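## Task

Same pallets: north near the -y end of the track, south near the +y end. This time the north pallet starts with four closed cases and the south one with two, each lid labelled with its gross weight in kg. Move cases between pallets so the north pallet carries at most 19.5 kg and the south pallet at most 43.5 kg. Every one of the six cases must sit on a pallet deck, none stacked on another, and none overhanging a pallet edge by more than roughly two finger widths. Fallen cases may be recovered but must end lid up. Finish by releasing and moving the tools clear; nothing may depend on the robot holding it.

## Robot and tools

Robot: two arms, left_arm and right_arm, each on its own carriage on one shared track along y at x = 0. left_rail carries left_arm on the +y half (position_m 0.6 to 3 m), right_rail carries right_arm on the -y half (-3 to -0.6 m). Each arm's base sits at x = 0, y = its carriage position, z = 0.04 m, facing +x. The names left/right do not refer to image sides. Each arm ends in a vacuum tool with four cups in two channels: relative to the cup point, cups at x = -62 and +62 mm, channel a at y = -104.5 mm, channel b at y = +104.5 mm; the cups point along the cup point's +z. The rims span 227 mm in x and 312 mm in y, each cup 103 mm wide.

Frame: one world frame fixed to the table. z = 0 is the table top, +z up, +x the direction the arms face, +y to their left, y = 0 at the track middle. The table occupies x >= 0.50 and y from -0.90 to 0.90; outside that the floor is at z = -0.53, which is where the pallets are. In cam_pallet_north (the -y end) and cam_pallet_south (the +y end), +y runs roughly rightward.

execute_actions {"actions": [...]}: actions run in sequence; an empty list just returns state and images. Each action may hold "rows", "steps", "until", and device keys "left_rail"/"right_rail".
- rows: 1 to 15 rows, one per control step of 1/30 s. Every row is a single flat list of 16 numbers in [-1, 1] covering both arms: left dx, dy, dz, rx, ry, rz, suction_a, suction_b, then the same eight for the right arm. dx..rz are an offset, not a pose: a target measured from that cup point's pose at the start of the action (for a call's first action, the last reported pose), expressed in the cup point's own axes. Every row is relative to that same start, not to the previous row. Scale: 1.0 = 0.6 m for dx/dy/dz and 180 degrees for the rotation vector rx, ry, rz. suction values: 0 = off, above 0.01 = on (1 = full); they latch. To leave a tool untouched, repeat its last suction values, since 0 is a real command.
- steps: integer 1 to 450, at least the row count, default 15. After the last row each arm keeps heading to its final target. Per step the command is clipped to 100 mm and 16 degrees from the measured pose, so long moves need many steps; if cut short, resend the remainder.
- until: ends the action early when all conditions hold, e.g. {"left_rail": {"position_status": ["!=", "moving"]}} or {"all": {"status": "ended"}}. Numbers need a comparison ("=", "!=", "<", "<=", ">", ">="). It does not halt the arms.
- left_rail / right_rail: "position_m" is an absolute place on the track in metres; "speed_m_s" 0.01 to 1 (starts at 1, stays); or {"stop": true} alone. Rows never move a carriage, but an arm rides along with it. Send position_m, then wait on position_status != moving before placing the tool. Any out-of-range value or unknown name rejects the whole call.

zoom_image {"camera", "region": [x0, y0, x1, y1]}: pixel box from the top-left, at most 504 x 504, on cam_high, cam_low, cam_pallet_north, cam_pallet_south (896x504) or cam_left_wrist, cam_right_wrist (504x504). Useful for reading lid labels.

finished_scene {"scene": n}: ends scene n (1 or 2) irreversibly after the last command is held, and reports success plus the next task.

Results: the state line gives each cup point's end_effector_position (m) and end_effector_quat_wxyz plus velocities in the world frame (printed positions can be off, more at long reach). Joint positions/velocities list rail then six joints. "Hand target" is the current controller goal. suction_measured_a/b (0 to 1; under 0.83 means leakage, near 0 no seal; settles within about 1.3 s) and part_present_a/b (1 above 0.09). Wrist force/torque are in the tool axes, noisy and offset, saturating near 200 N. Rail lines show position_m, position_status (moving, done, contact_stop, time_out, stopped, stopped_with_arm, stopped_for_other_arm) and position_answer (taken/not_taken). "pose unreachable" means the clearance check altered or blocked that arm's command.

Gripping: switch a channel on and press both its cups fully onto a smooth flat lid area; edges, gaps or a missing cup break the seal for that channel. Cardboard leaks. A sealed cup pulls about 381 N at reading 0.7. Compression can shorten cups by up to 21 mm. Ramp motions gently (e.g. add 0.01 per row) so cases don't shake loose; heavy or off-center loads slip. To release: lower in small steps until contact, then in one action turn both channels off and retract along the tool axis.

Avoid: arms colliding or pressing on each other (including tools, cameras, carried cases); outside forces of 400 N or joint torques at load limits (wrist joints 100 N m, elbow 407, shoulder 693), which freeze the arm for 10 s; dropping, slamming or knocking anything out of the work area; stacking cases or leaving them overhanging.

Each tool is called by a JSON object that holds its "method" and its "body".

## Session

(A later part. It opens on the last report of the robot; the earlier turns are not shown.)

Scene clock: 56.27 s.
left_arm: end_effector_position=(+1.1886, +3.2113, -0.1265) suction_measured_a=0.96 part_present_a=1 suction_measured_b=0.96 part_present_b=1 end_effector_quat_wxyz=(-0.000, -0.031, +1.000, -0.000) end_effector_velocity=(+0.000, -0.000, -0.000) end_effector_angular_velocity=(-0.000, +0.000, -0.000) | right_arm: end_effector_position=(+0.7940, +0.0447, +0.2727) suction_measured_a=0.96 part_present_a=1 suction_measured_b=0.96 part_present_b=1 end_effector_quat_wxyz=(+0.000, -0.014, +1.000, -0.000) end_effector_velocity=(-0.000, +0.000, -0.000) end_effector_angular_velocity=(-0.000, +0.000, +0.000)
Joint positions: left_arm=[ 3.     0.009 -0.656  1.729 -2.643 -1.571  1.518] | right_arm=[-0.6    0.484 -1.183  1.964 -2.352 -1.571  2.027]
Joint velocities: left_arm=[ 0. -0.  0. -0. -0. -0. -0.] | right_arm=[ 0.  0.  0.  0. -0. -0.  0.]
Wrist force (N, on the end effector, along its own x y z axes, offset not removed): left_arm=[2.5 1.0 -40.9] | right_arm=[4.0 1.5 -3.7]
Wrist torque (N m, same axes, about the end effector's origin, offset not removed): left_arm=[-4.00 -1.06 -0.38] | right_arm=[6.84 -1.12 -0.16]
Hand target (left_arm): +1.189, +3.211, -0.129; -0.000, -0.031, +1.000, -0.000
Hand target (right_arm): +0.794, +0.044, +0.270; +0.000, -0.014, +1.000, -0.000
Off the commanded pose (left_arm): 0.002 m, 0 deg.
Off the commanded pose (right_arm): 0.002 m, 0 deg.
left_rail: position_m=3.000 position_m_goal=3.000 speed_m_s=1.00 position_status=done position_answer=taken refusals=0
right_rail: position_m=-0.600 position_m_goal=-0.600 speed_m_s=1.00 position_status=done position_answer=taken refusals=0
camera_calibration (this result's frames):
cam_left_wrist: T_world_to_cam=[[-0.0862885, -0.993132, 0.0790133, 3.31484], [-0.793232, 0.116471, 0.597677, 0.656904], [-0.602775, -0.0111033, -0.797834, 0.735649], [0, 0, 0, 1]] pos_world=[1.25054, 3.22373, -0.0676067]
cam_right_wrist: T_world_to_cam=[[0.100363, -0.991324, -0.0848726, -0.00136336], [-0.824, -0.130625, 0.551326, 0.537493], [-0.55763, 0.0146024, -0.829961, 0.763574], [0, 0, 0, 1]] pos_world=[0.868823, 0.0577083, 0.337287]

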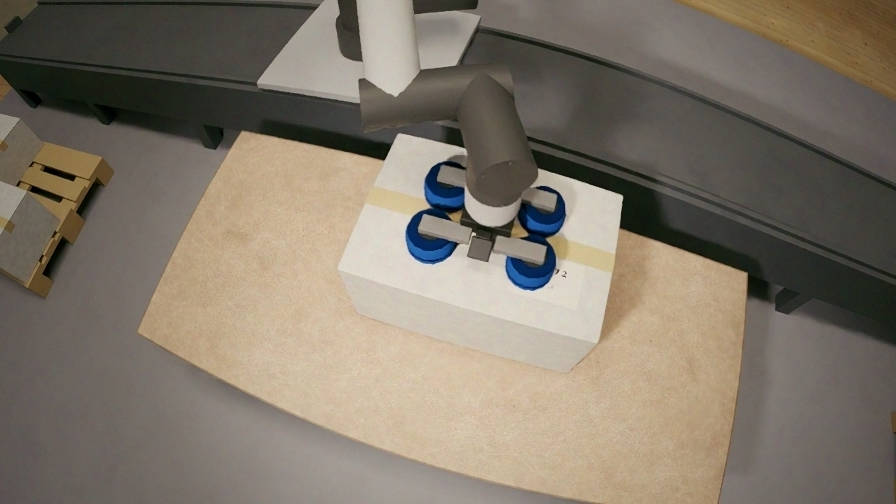

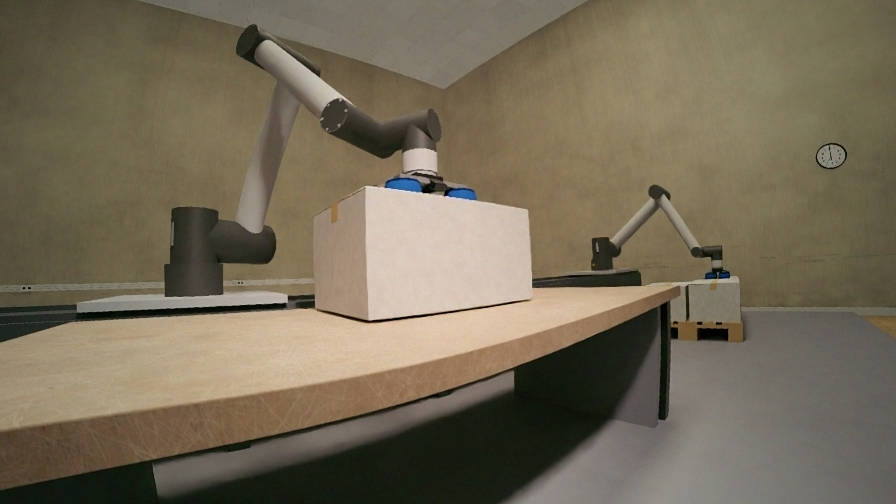

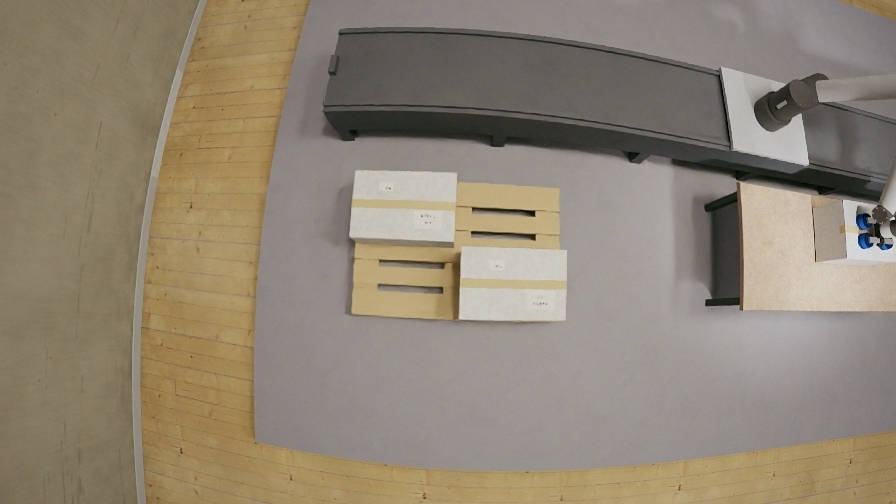

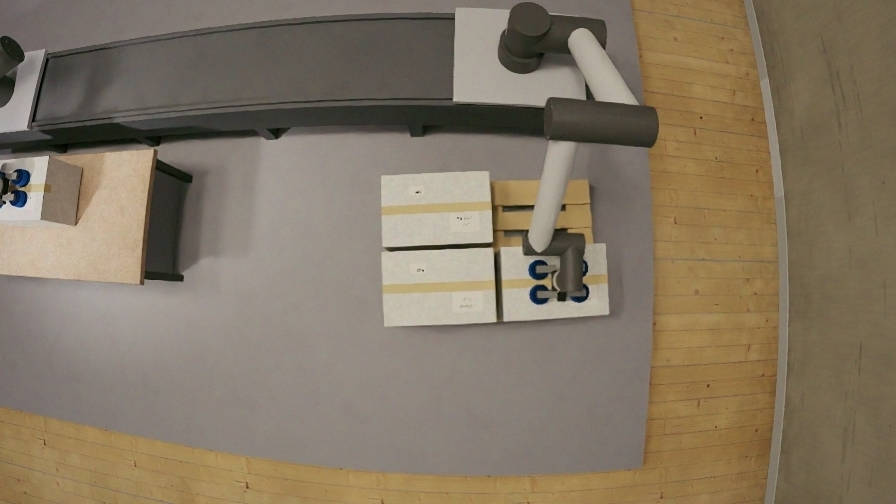

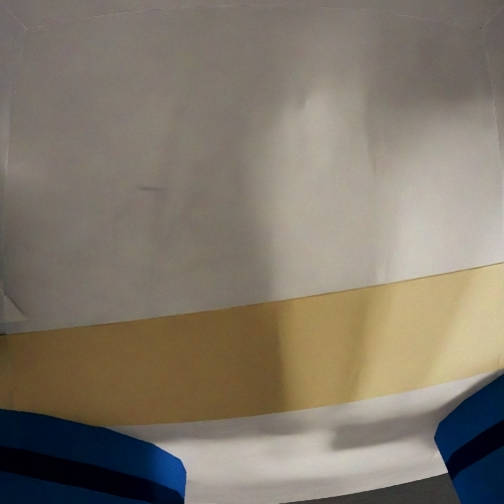

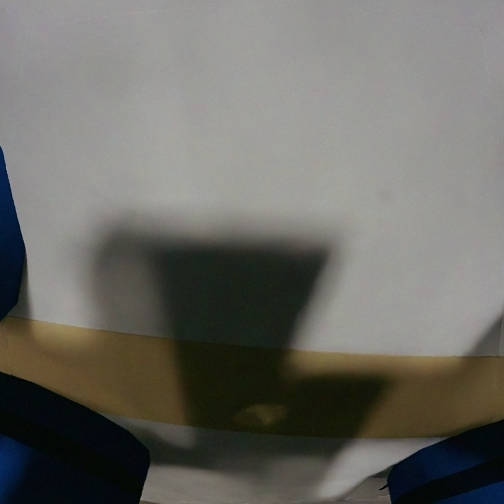

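Waiting briefly for the small move to complete, then re-reading forces and the gap.

{"method": "execute_actions", "body": {"actions": []}}

{"method": "zoom_image", "body": {"camera": "cam_low", "region": [300, 250, 550, 350]}}

Scene clock: 56.77 s.
left_arm: end_effector_position=(+1.1886, +3.2113, -0.1286) suction_measured_a=0.96 part_present_a=1 suction_measured_b=0.96 part_present_b=1 end_effector_quat_wxyz=(-0.000, -0.031, +1.000, -0.000) end_effector_velocity=(+0.000, +0.000, -0.000) end_effector_angular_velocity=(+0.000, -0.000, -0.000) | right_arm: end_effector_position=(+0.7940, +0.0447, +0.2703) suction_measured_a=0.96 part_present_a=1 suction_measured_b=0.96 part_present_b=1 end_effector_quat_wxyz=(+0.000, -0.014, +1.000, -0.000) end_effector_velocity=(+0.000, +0.000, -0.000) end_effector_angular_velocity=(+0.000, -0.000, -0.000)
Joint positions: left_arm=[ 3.     0.009 -0.654  1.728 -2.645 -1.571  1.518] | right_arm=[-0.6    0.484 -1.181  1.965 -2.356 -1.571  2.027]
Joint velocities: left_arm=[ 0. -0.  0. -0. -0.  0.  0.] | right_arm=[ 0. -0.  0.  0. -0.  0.  0.]
Wrist force (N, on the end effector, along its own x y z axes, offset not removed): left_arm=[-2.5 1.5 -39.5] | right_arm=[4.2 0.2 -2.2]
Wrist torque (N m, same axes, about the end effector's origin, offset not removed): left_arm=[-3.99 -0.19 -0.03] | right_arm=[6.64 -1.14 -0.15]
Hand target (left_arm): +1.189, +3.211, -0.129; -0.000, -0.031, +1.000, -0.000
Hand target (right_arm): +0.794, +0.044, +0.270; +0.000, -0.014, +1.000, -0.000
Off the commanded pose (left_arm): 0.000 m, 0 deg.
Off the commanded pose (right_arm): 0.000 m, 0 deg.
left_rail: position_m=3.000 position_m_goal=3.000 speed_m_s=1.00 position_status=done position_answer=taken refusals=0
right_rail: position_m=-0.600 position_m_goal=-0.600 speed_m_s=1.00 position_status=done position_answer=taken refusals=0
camera_calibration (this result's frames):
cam_left_wrist: T_world_to_cam=[[-0.0862888, -0.993132, 0.0790141, 3.315], [-0.793227, 0.116472, 0.597683, 0.658124], [-0.602781, -0.0111028, -0.797829, 0.734013], [0, 0, 0, 1]] pos_world=[1.25054, 3.22373, -0.0696637]
cam_right_wrist: T_world_to_cam=[[0.100357, -0.991327, -0.0848507, -0.00156673], [-0.823995, -0.130608, 0.551338, 0.538771], [-0.557638, 0.0145862, -0.829956, 0.761646], [0, 0, 0, 1]] pos_world=[0.868825, 0.057705, 0.334954]

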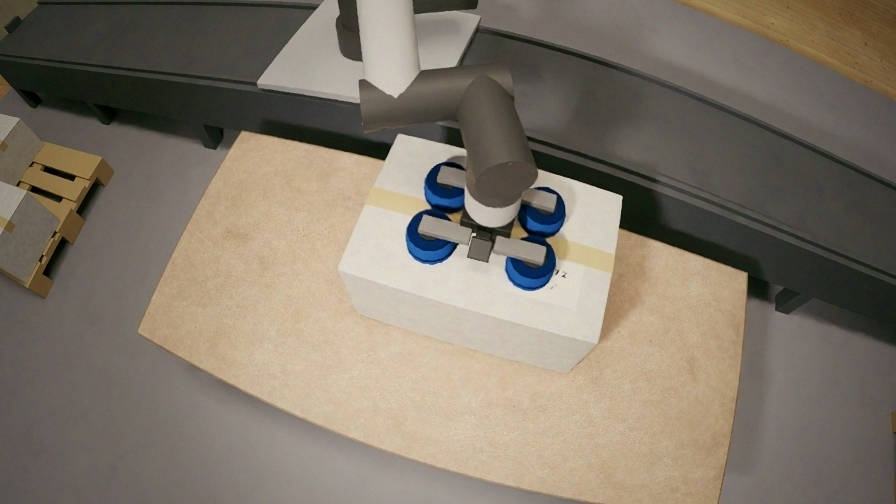

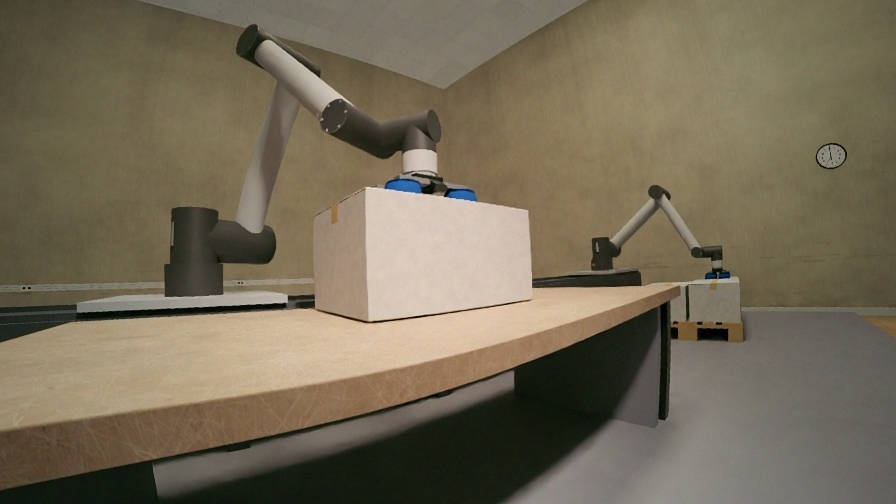

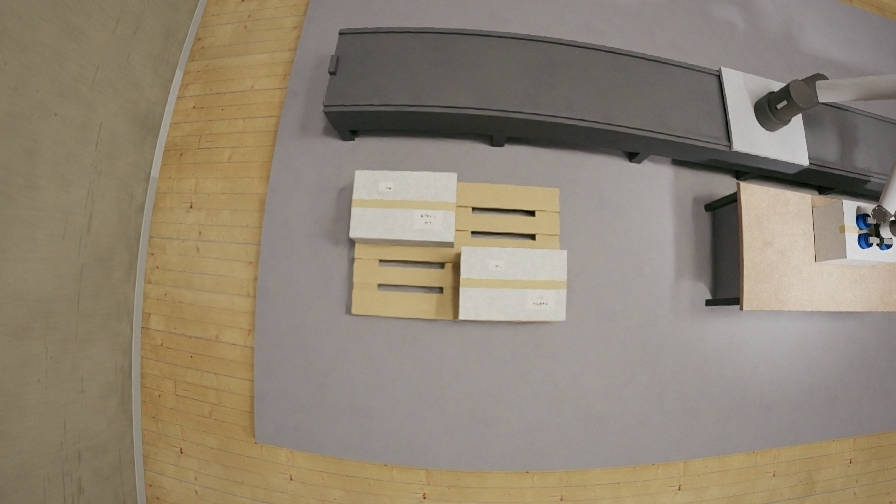

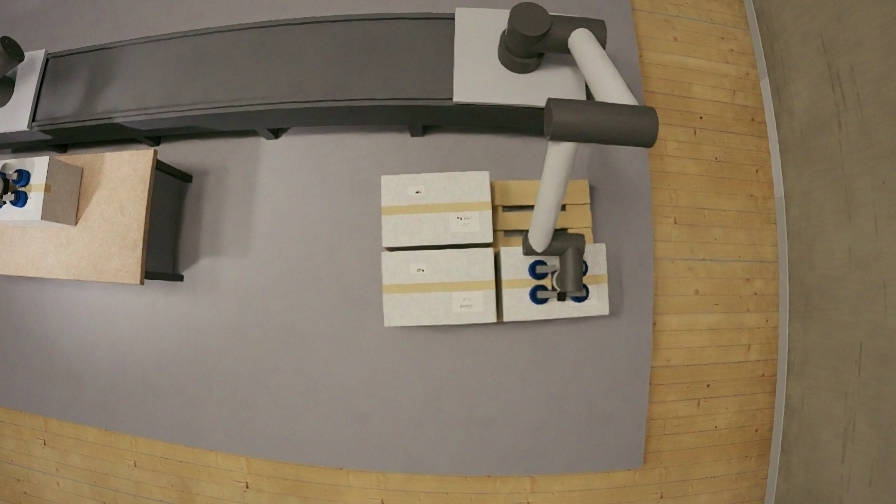

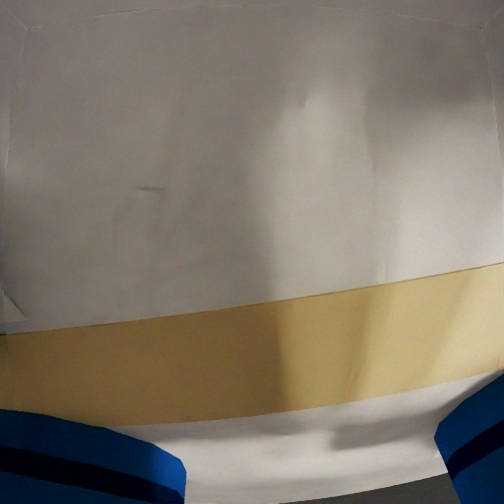

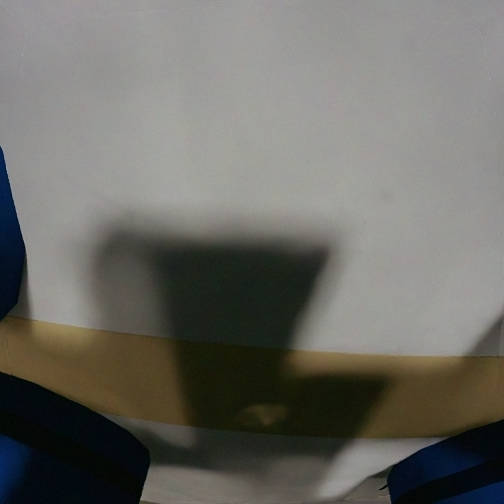

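Region (300, 250, 550, 350) of cam_low's 896x504 image, scaled by 2.016, with more detail than that image has; it fills the top 202 rows of this view, and the rest is white.

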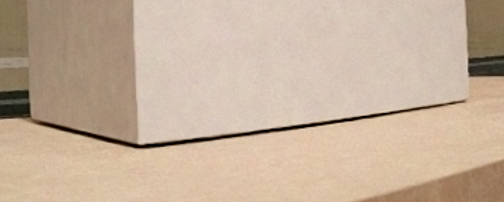

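{"method": "execute_actions", "body": {"actions": [{"rows":[
[0,0,0.0025,0,0,0,1,1, 0,0,0.002,0,0,0,1,1]
],"steps":1}]}}

Scene clock: 57.70 s.
left_arm: end_effector_position=(+1.1886, +3.2113, -0.1286) suction_measured_a=0.96 part_present_a=1 suction_measured_b=0.96 part_present_b=1 end_effector_quat_wxyz=(-0.000, -0.031, +1.000, -0.000) end_effector_velocity=(-0.000, -0.000, -0.000) end_effector_angular_velocity=(-0.000, +0.000, +0.000) | right_arm: end_effector_position=(+0.7940, +0.0447, +0.2703) suction_measured_a=0.96 part_present_a=1 suction_measured_b=0.96 part_present_b=1 end_effector_quat_wxyz=(+0.000, -0.014, +1.000, -0.000) end_effector_velocity=(+0.000, +0.000, -0.000) end_effector_angular_velocity=(-0.000, +0.000, +0.000)
Joint positions: left_arm=[ 3.     0.009 -0.654  1.728 -2.645 -1.571  1.518] | right_arm=[-0.6    0.484 -1.181  1.966 -2.356 -1.571  2.027]
Joint velocities: left_arm=[ 0. -0.  0. -0. -0. -0. -0.] | right_arm=[ 0.  0.  0.  0. -0.  0. -0.]
Wrist force (N, on the end effector, along its own x y z axes, offset not removed): left_arm=[-1.1 -4.8 -40.3] | right_arm=[5.0 -1.0 -0.1]
Wrist torque (N m, same axes, about the end effector's origin, offset not removed): left_arm=[-4.80 -0.41 -0.33] | right_arm=[6.48 -1.28 -0.09]
Hand target (left_arm): +1.189, +3.211, -0.130; -0.000, -0.031, +1.000, -0.000
Hand target (right_arm): +0.794, +0.044, +0.269; +0.000, -0.014, +1.000, -0.000
Off the commanded pose (left_arm): 0.001 m, 0 deg.
Off the commanded pose (right_arm): 0.001 m, 0 deg.
left_rail: position_m=3.000 position_m_goal=3.000 speed_m_s=1.00 position_status=done position_answer=taken refusals=0
right_rail: position_m=-0.600 position_m_goal=-0.600 speed_m_s=1.00 position_status=done position_answer=taken refusals=0
camera_calibration (this result's frames):
cam_left_wrist: T_world_to_cam=[[-0.0862888, -0.993132, 0.079014, 3.315], [-0.793228, 0.116472, 0.597682, 0.65814], [-0.60278, -0.0111029, -0.79783, 0.733993], [0, 0, 0, 1]] pos_world=[1.25054, 3.22373, -0.0696888]
cam_right_wrist: T_world_to_cam=[[0.100357, -0.991327, -0.0848503, -0.00157004], [-0.823995, -0.130607, 0.551339, 0.538786], [-0.557639, 0.0145856, -0.829955, 0.76162], [0, 0, 0, 1]] pos_world=[0.868823, 0.0577043, 0.334924]

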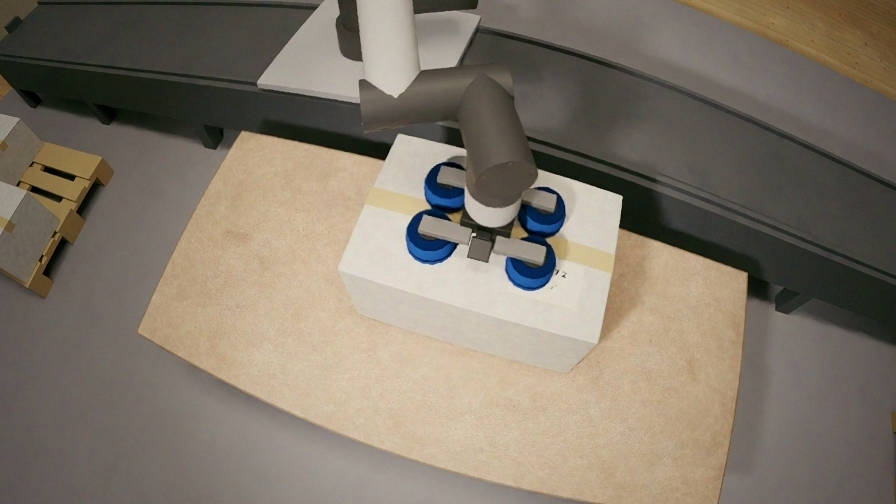

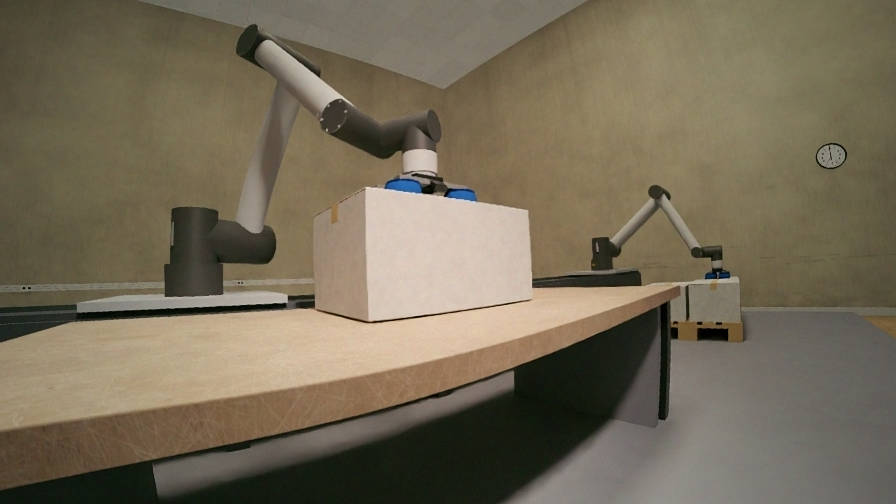

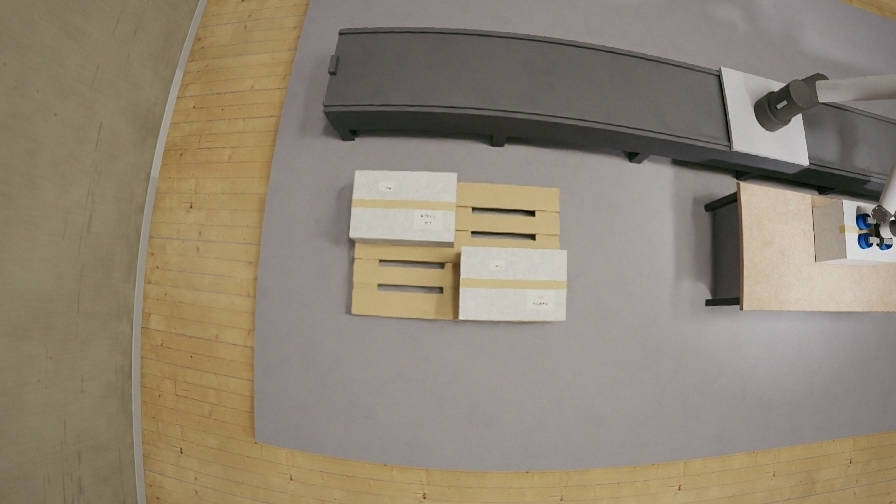

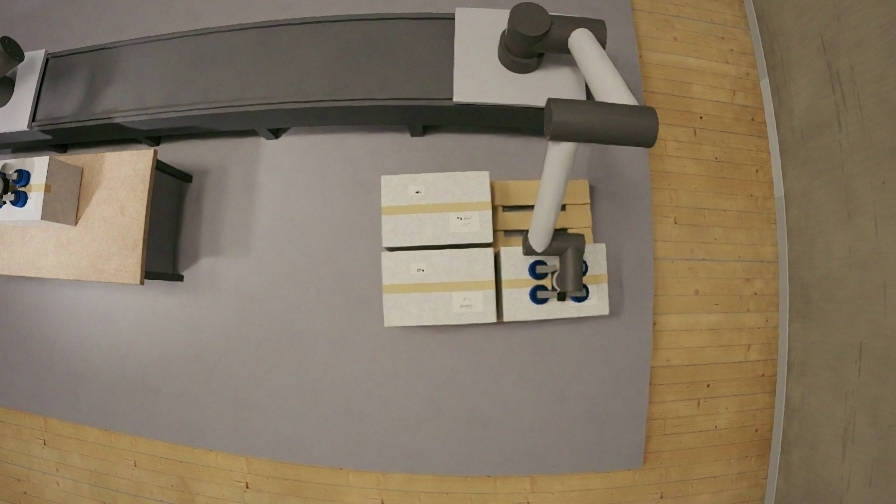

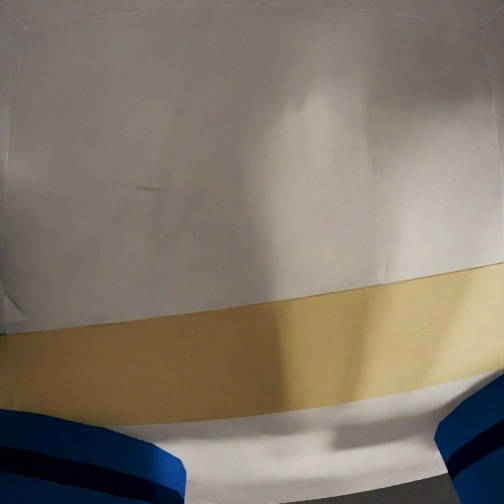

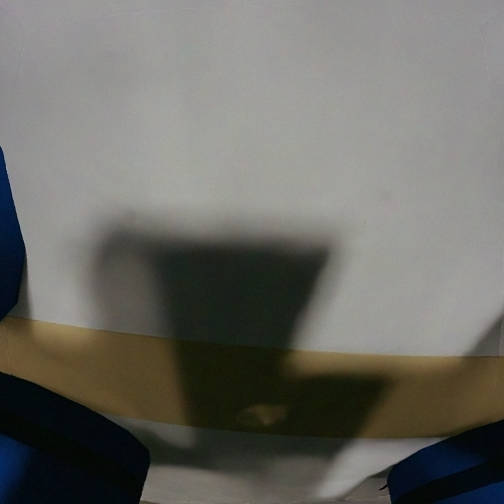

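Waiting briefly for the small move to complete, then re-reading the wrist forces on both arms.

{"method": "execute_actions", "body": {"actions": []}}

Scene clock: 57.97 s.
left_arm: end_effector_position=(+1.1886, +3.2113, -0.1299) suction_measured_a=0.96 part_present_a=1 suction_measured_b=0.96 part_present_b=1 end_effector_quat_wxyz=(-0.000, -0.031, +1.000, -0.000) end_effector_velocity=(+0.000, +0.000, -0.002) end_effector_angular_velocity=(+0.000, -0.000, -0.000) | right_arm: end_effector_position=(+0.7940, +0.0447, +0.2692) suction_measured_a=0.96 part_present_a=1 suction_measured_b=0.96 part_present_b=1 end_effector_quat_wxyz=(+0.000, -0.014, +1.000, -0.000) end_effector_velocity=(+0.000, +0.000, -0.001) end_effector_angular_velocity=(+0.000, -0.000, +0.000)
Joint positions: left_arm=[ 3.     0.009 -0.652  1.728 -2.646 -1.571  1.518] | right_arm=[-0.6    0.484 -1.18   1.966 -2.357 -1.571  2.027]
Joint velocities: left_arm=[ 0.     0.     0.002 -0.    -0.001 -0.     0.   ] | right_arm=[ 0.     0.     0.001  0.001 -0.002  0.    -0.   ]
Wrist force (N, on the end effector, along its own x y z axes, offset not removed): left_arm=[7.8 -4.7 -39.4] | right_arm=[4.6 0.6 -1.0]
Wrist torque (N m, same axes, about the end effector's origin, offset not removed): left_arm=[-4.51 -1.71 -0.11] | right_arm=[6.73 -1.19 -0.18]
Hand target (left_arm): +1.189, +3.211, -0.130; -0.000, -0.031, +1.000, -0.000
Hand target (right_arm): +0.794, +0.044, +0.269; +0.000, -0.014, +1.000, -0.000
Off the commanded pose (left_arm): 0.000 m, 0 deg.
Off the commanded pose (right_arm): 0.000 m, 0 deg.
left_rail: position_m=3.000 position_m_goal=3.000 speed_m_s=1.00 position_status=done position_answer=taken refusals=0
right_rail: position_m=-0.600 position_m_goal=-0.600 speed_m_s=1.00 position_status=done position_answer=taken refusals=0
camera_calibration (this result's frames):
cam_left_wrist: T_world_to_cam=[[-0.0862877, -0.993132, 0.0790153, 3.3151], [-0.793219, 0.116472, 0.597694, 0.658911], [-0.602792, -0.0111028, -0.797821, 0.732954], [0, 0, 0, 1]] pos_world=[1.25053, 3.22373, -0.0710056]
cam_right_wrist: T_world_to_cam=[[0.100355, -0.991327, -0.0848445, -0.00166005], [-0.823987, -0.130603, 0.551351, 0.53935], [-0.55765, 0.0145797, -0.829948, 0.76076], [0, 0, 0, 1]] pos_world=[0.868822, 0.0577036, 0.333879]

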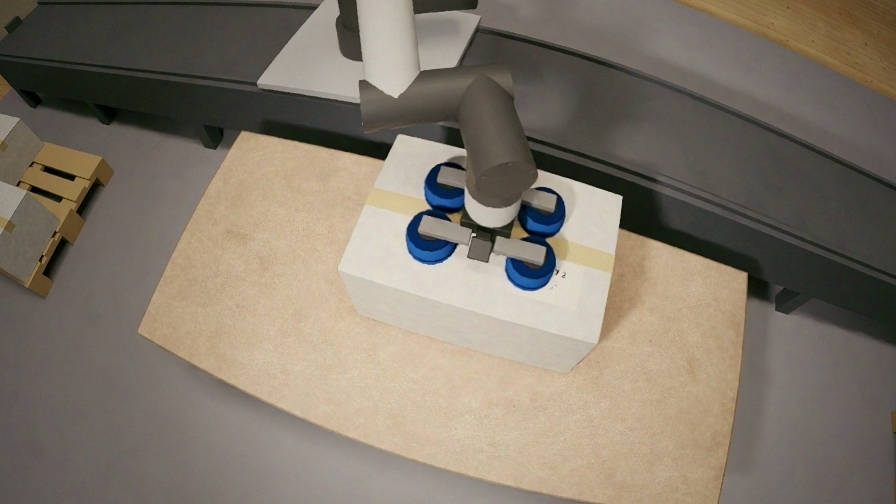

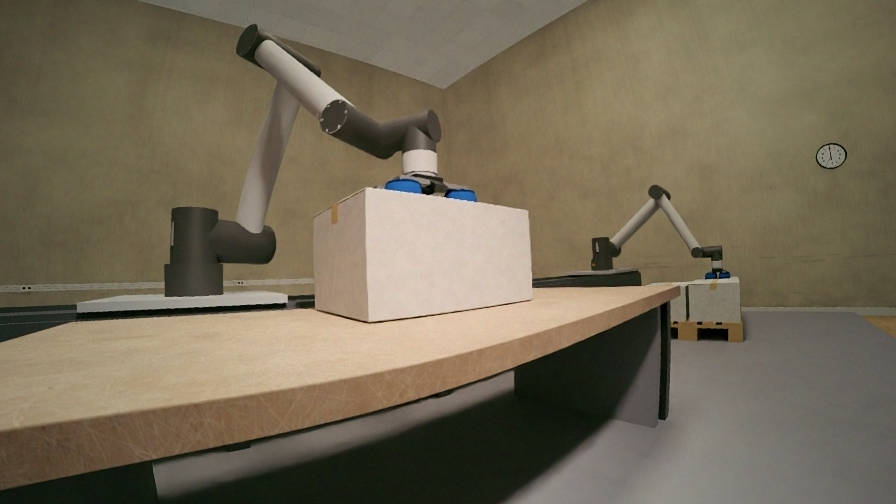

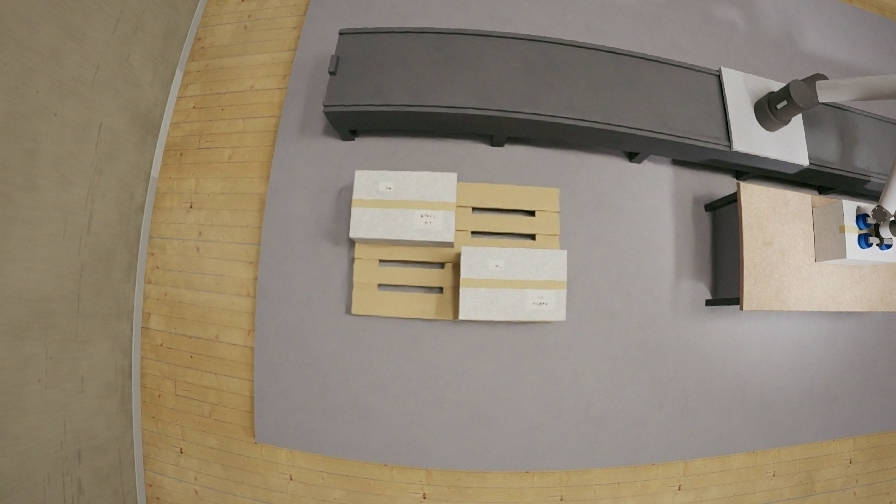

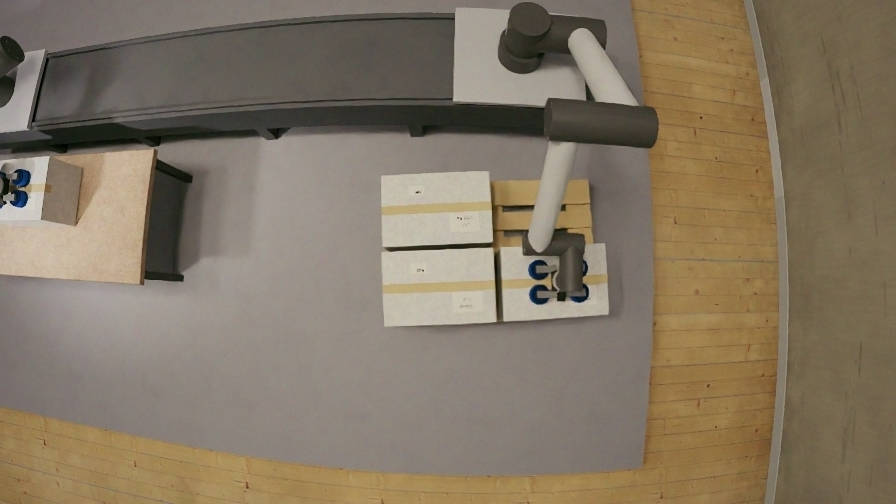

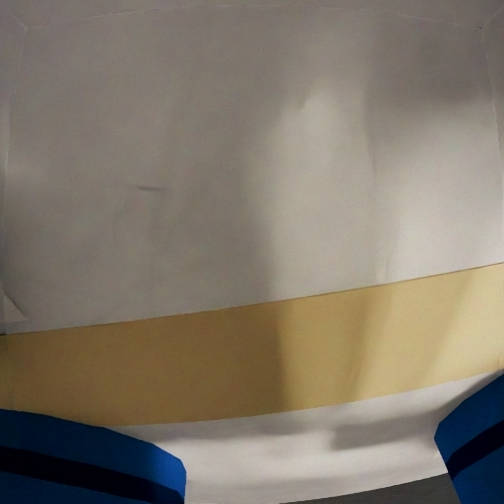

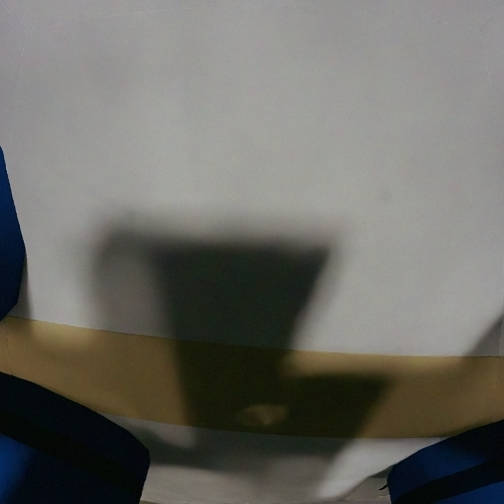

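{"method": "execute_actions", "body": {"actions": [{"rows":[
[0,0,0.003,0,0,0,1,1, 0,0,0.0015,0,0,0,1,1]
],"steps":1}]}}

Scene clock: 58.47 s.
left_arm: end_effector_position=(+1.1886, +3.2113, -0.1301) suction_measured_a=0.96 part_present_a=1 suction_measured_b=0.96 part_present_b=1 end_effector_quat_wxyz=(-0.000, -0.031, +1.000, -0.000) end_effector_velocity=(-0.000, -0.000, -0.000) end_effector_angular_velocity=(+0.000, +0.000, +0.000) | right_arm: end_effector_position=(+0.7940, +0.0447, +0.2691) suction_measured_a=0.96 part_present_a=1 suction_measured_b=0.96 part_present_b=1 end_effector_quat_wxyz=(+0.000, -0.014, +1.000, -0.000) end_effector_velocity=(-0.000, -0.000, -0.000) end_effector_angular_velocity=(-0.000, +0.000, -0.000)
Joint positions: left_arm=[ 3.     0.009 -0.652  1.728 -2.646 -1.571  1.518] | right_arm=[-0.6    0.484 -1.18   1.966 -2.357 -1.571  2.027]
Joint velocities: left_arm=[ 0. -0.  0. -0. -0.  0. -0.] | right_arm=[ 0.  0.  0.  0. -0.  0.  0.]
Wrist force (N, on the end effector, along its own x y z axes, offset not removed): left_arm=[6.2 -3.1 -44.3] | right_arm=[3.0 0.0 -1.3]
Wrist torque (N m, same axes, about the end effector's origin, offset not removed): left_arm=[-4.36 -1.31 -0.08] | right_arm=[6.66 -0.96 -0.09]
Hand target (left_arm): +1.189, +3.211, -0.132; -0.000, -0.031, +1.000, -0.000
Hand target (right_arm): +0.794, +0.044, +0.268; +0.000, -0.014, +1.000, -0.000
Off the commanded pose (left_arm): 0.002 m, 0 deg.
Off the commanded pose (right_arm): 0.001 m, 0 deg.
left_rail: position_m=3.000 position_m_goal=3.000 speed_m_s=1.00 position_status=done position_answer=taken refusals=0
right_rail: position_m=-0.600 position_m_goal=-0.600 speed_m_s=1.00 position_status=done position_answer=taken refusals=0
camera_calibration (this result's frames):
cam_left_wrist: T_world_to_cam=[[-0.0862884, -0.993132, 0.0790144, 3.31512], [-0.793225, 0.116472, 0.597686, 0.659016], [-0.602784, -0.0111028, -0.797827, 0.732823], [0, 0, 0, 1]] pos_world=[1.25054, 3.22373, -0.0711602]
cam_right_wrist: T_world_to_cam=[[0.100356, -0.991327, -0.0848484, -0.00166906], [-0.823992, -0.130606, 0.551343, 0.539427], [-0.557643, 0.0145837, -0.829953, 0.760655], [0, 0, 0, 1]] pos_world=[0.868825, 0.0577047, 0.333757]

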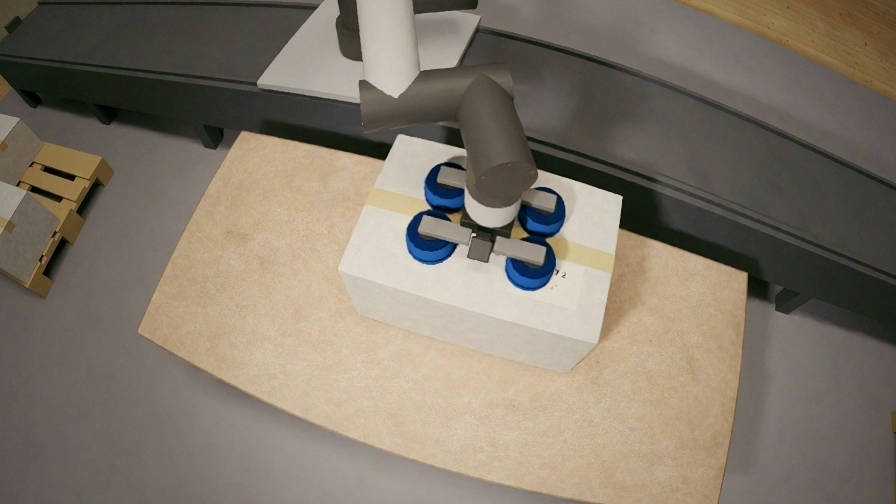

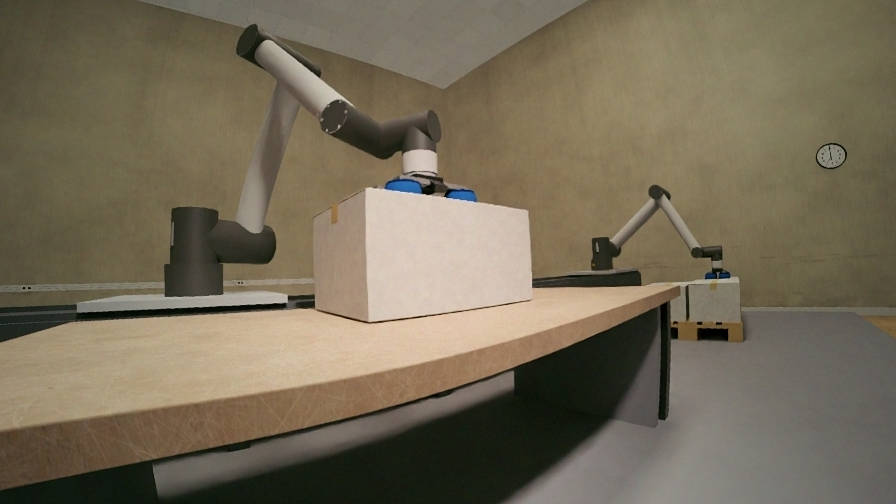

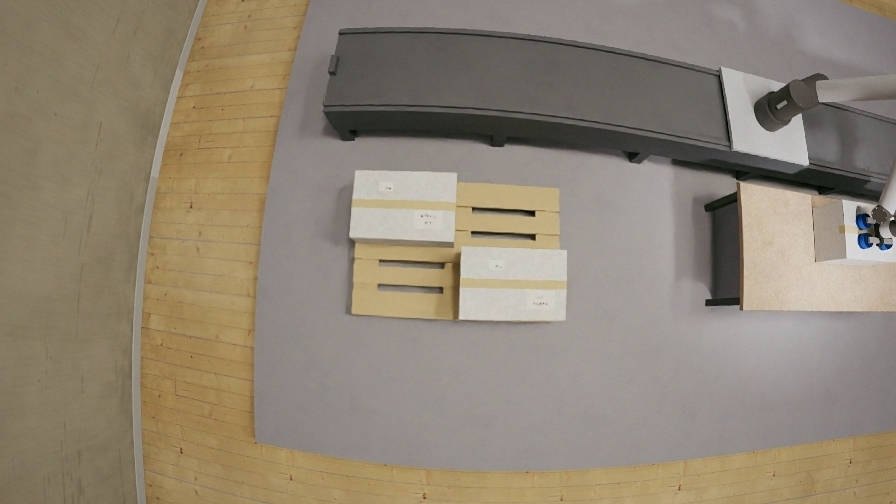

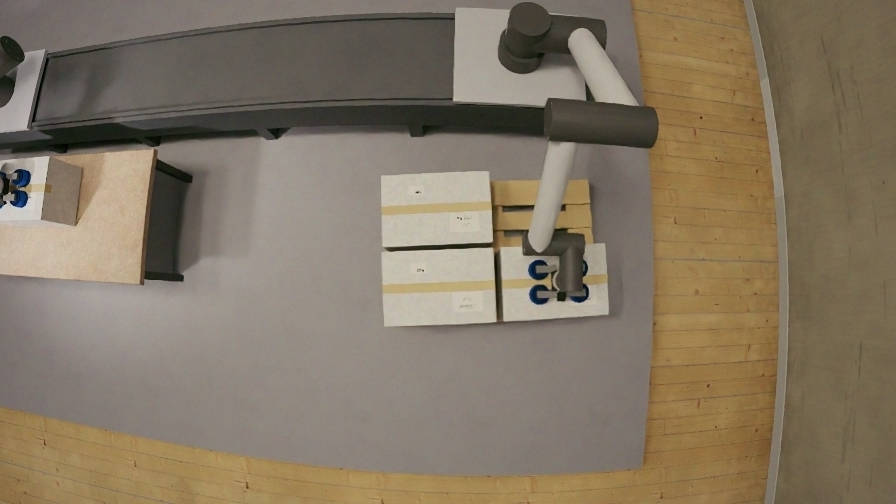

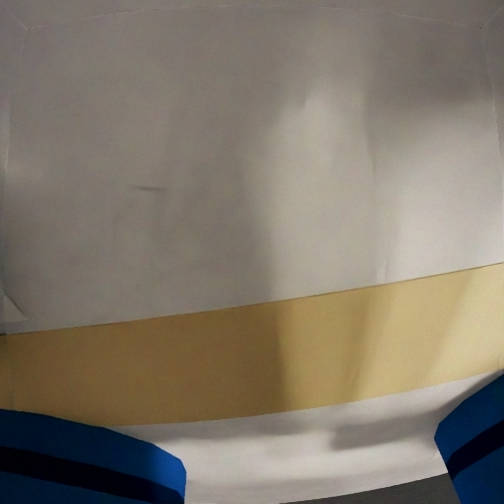

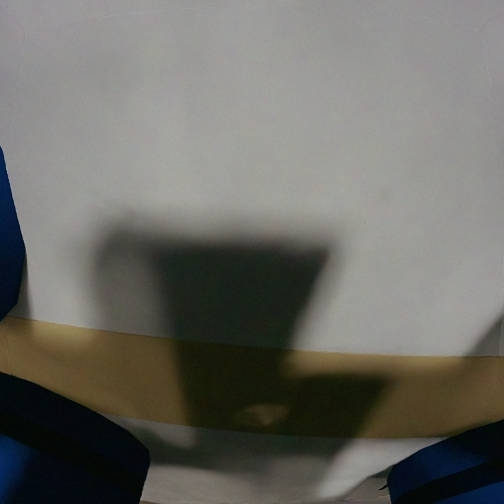

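Waiting briefly for the small move to complete, then re-reading the wrist forces on both arms once more.

{"method": "execute_actions", "body": {"actions": []}}

Scene clock: 59.43 s.
left_arm: end_effector_position=(+1.1886, +3.2113, -0.1317) suction_measured_a=0.96 part_present_a=1 suction_measured_b=0.96 part_present_b=1 end_effector_quat_wxyz=(-0.000, -0.031, +1.000, -0.000) end_effector_velocity=(+0.000, +0.000, -0.000) end_effector_angular_velocity=(+0.000, +0.000, +0.000) | right_arm: end_effector_position=(+0.7940, +0.0447, +0.2683) suction_measured_a=0.96 part_present_a=1 suction_measured_b=0.96 part_present_b=1 end_effector_quat_wxyz=(+0.000, -0.014, +1.000, -0.000) end_effector_velocity=(-0.000, -0.000, -0.000) end_effector_angular_velocity=(-0.000, +0.000, -0.000)
Joint positions: left_arm=[ 3.     0.009 -0.651  1.728 -2.648 -1.571  1.518] | right_arm=[-0.6    0.484 -1.179  1.966 -2.358 -1.571  2.027]
Joint velocities: left_arm=[ 0.  0.  0. -0. -0.  0. -0.] | right_arm=[0. 0. 0. 0. 0. 0. 0.]
Wrist force (N, on the end effector, along its own x y z axes, offset not removed): left_arm=[-1.0 0.0 -41.7] | right_arm=[4.2 0.3 -0.9]
Wrist torque (N m, same axes, about the end effector's origin, offset not removed): left_arm=[-4.18 -0.35 -0.19] | right_arm=[6.61 -1.17 -0.11]
Hand target (left_arm): +1.189, +3.211, -0.132; -0.000, -0.031, +1.000, -0.000
Hand target (right_arm): +0.794, +0.044, +0.268; +0.000, -0.014, +1.000, -0.000
Off the commanded pose (left_arm): 0.000 m, 0 deg.
Off the commanded pose (right_arm): 0.000 m, 0 deg.
left_rail: position_m=3.000 position_m_goal=3.000 speed_m_s=1.00 position_status=done position_answer=taken refusals=0
right_rail: position_m=-0.600 position_m_goal=-0.600 speed_m_s=1.00 position_status=done position_answer=taken refusals=0
camera_calibration (this result's frames):
cam_left_wrist: T_world_to_cam=[[-0.0862872, -0.993132, 0.0790157, 3.31525], [-0.793216, 0.116472, 0.597698, 0.659983], [-0.602796, -0.0111029, -0.797818, 0.731525], [0, 0, 0, 1]] pos_world=[1.25053, 3.22373, -0.0728027]
cam_right_wrist: T_world_to_cam=[[0.100355, -0.991328, -0.0848431, -0.00173672], [-0.823985, -0.130603, 0.551354, 0.539843], [-0.557654, 0.0145781, -0.829946, 0.760015], [0, 0, 0, 1]] pos_world=[0.868822, 0.0577037, 0.332979]

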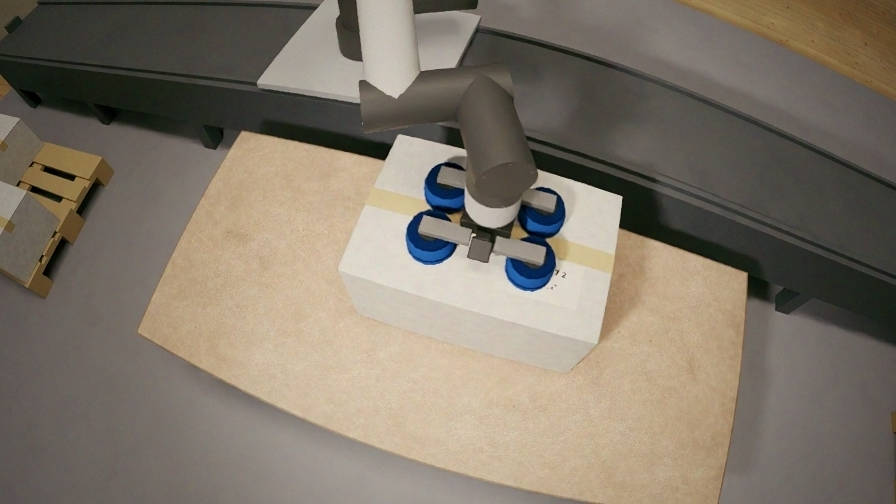

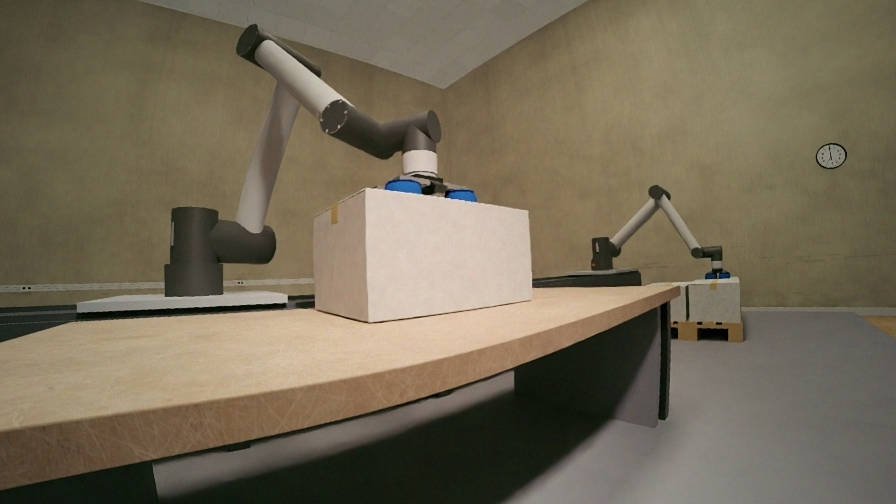

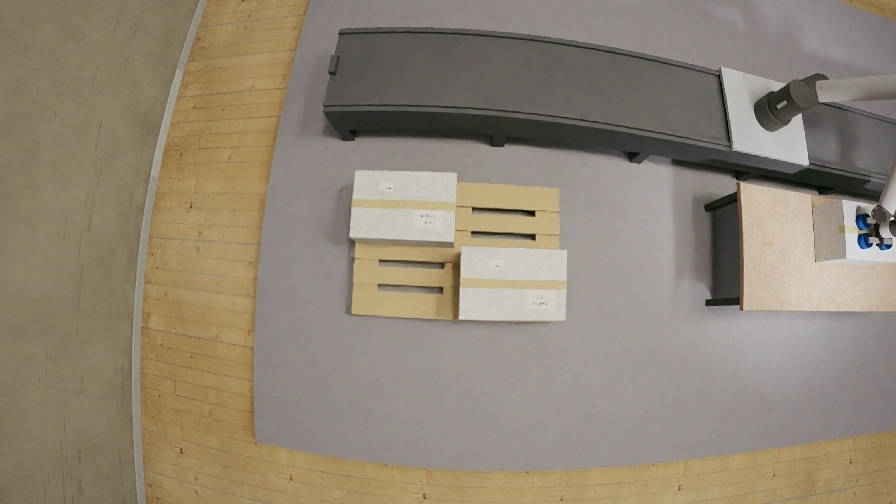

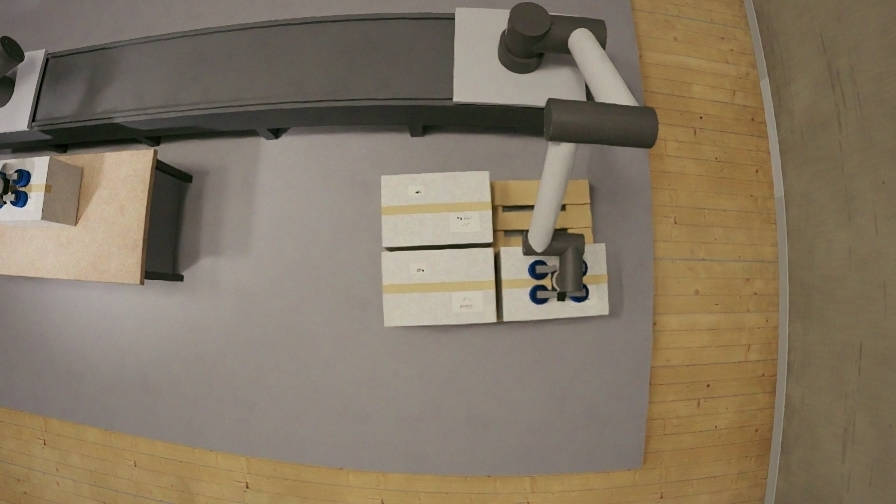

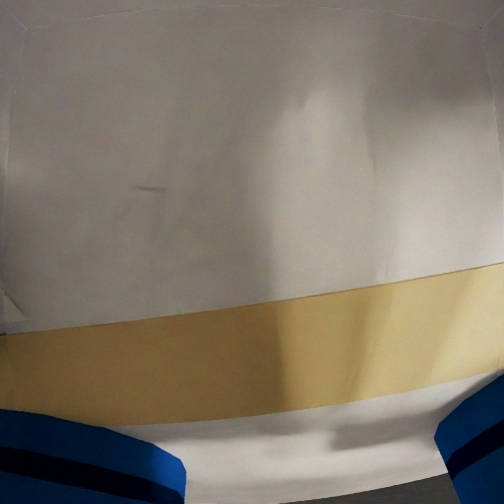

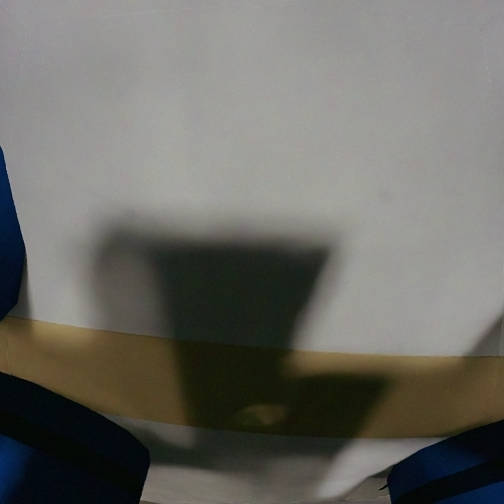

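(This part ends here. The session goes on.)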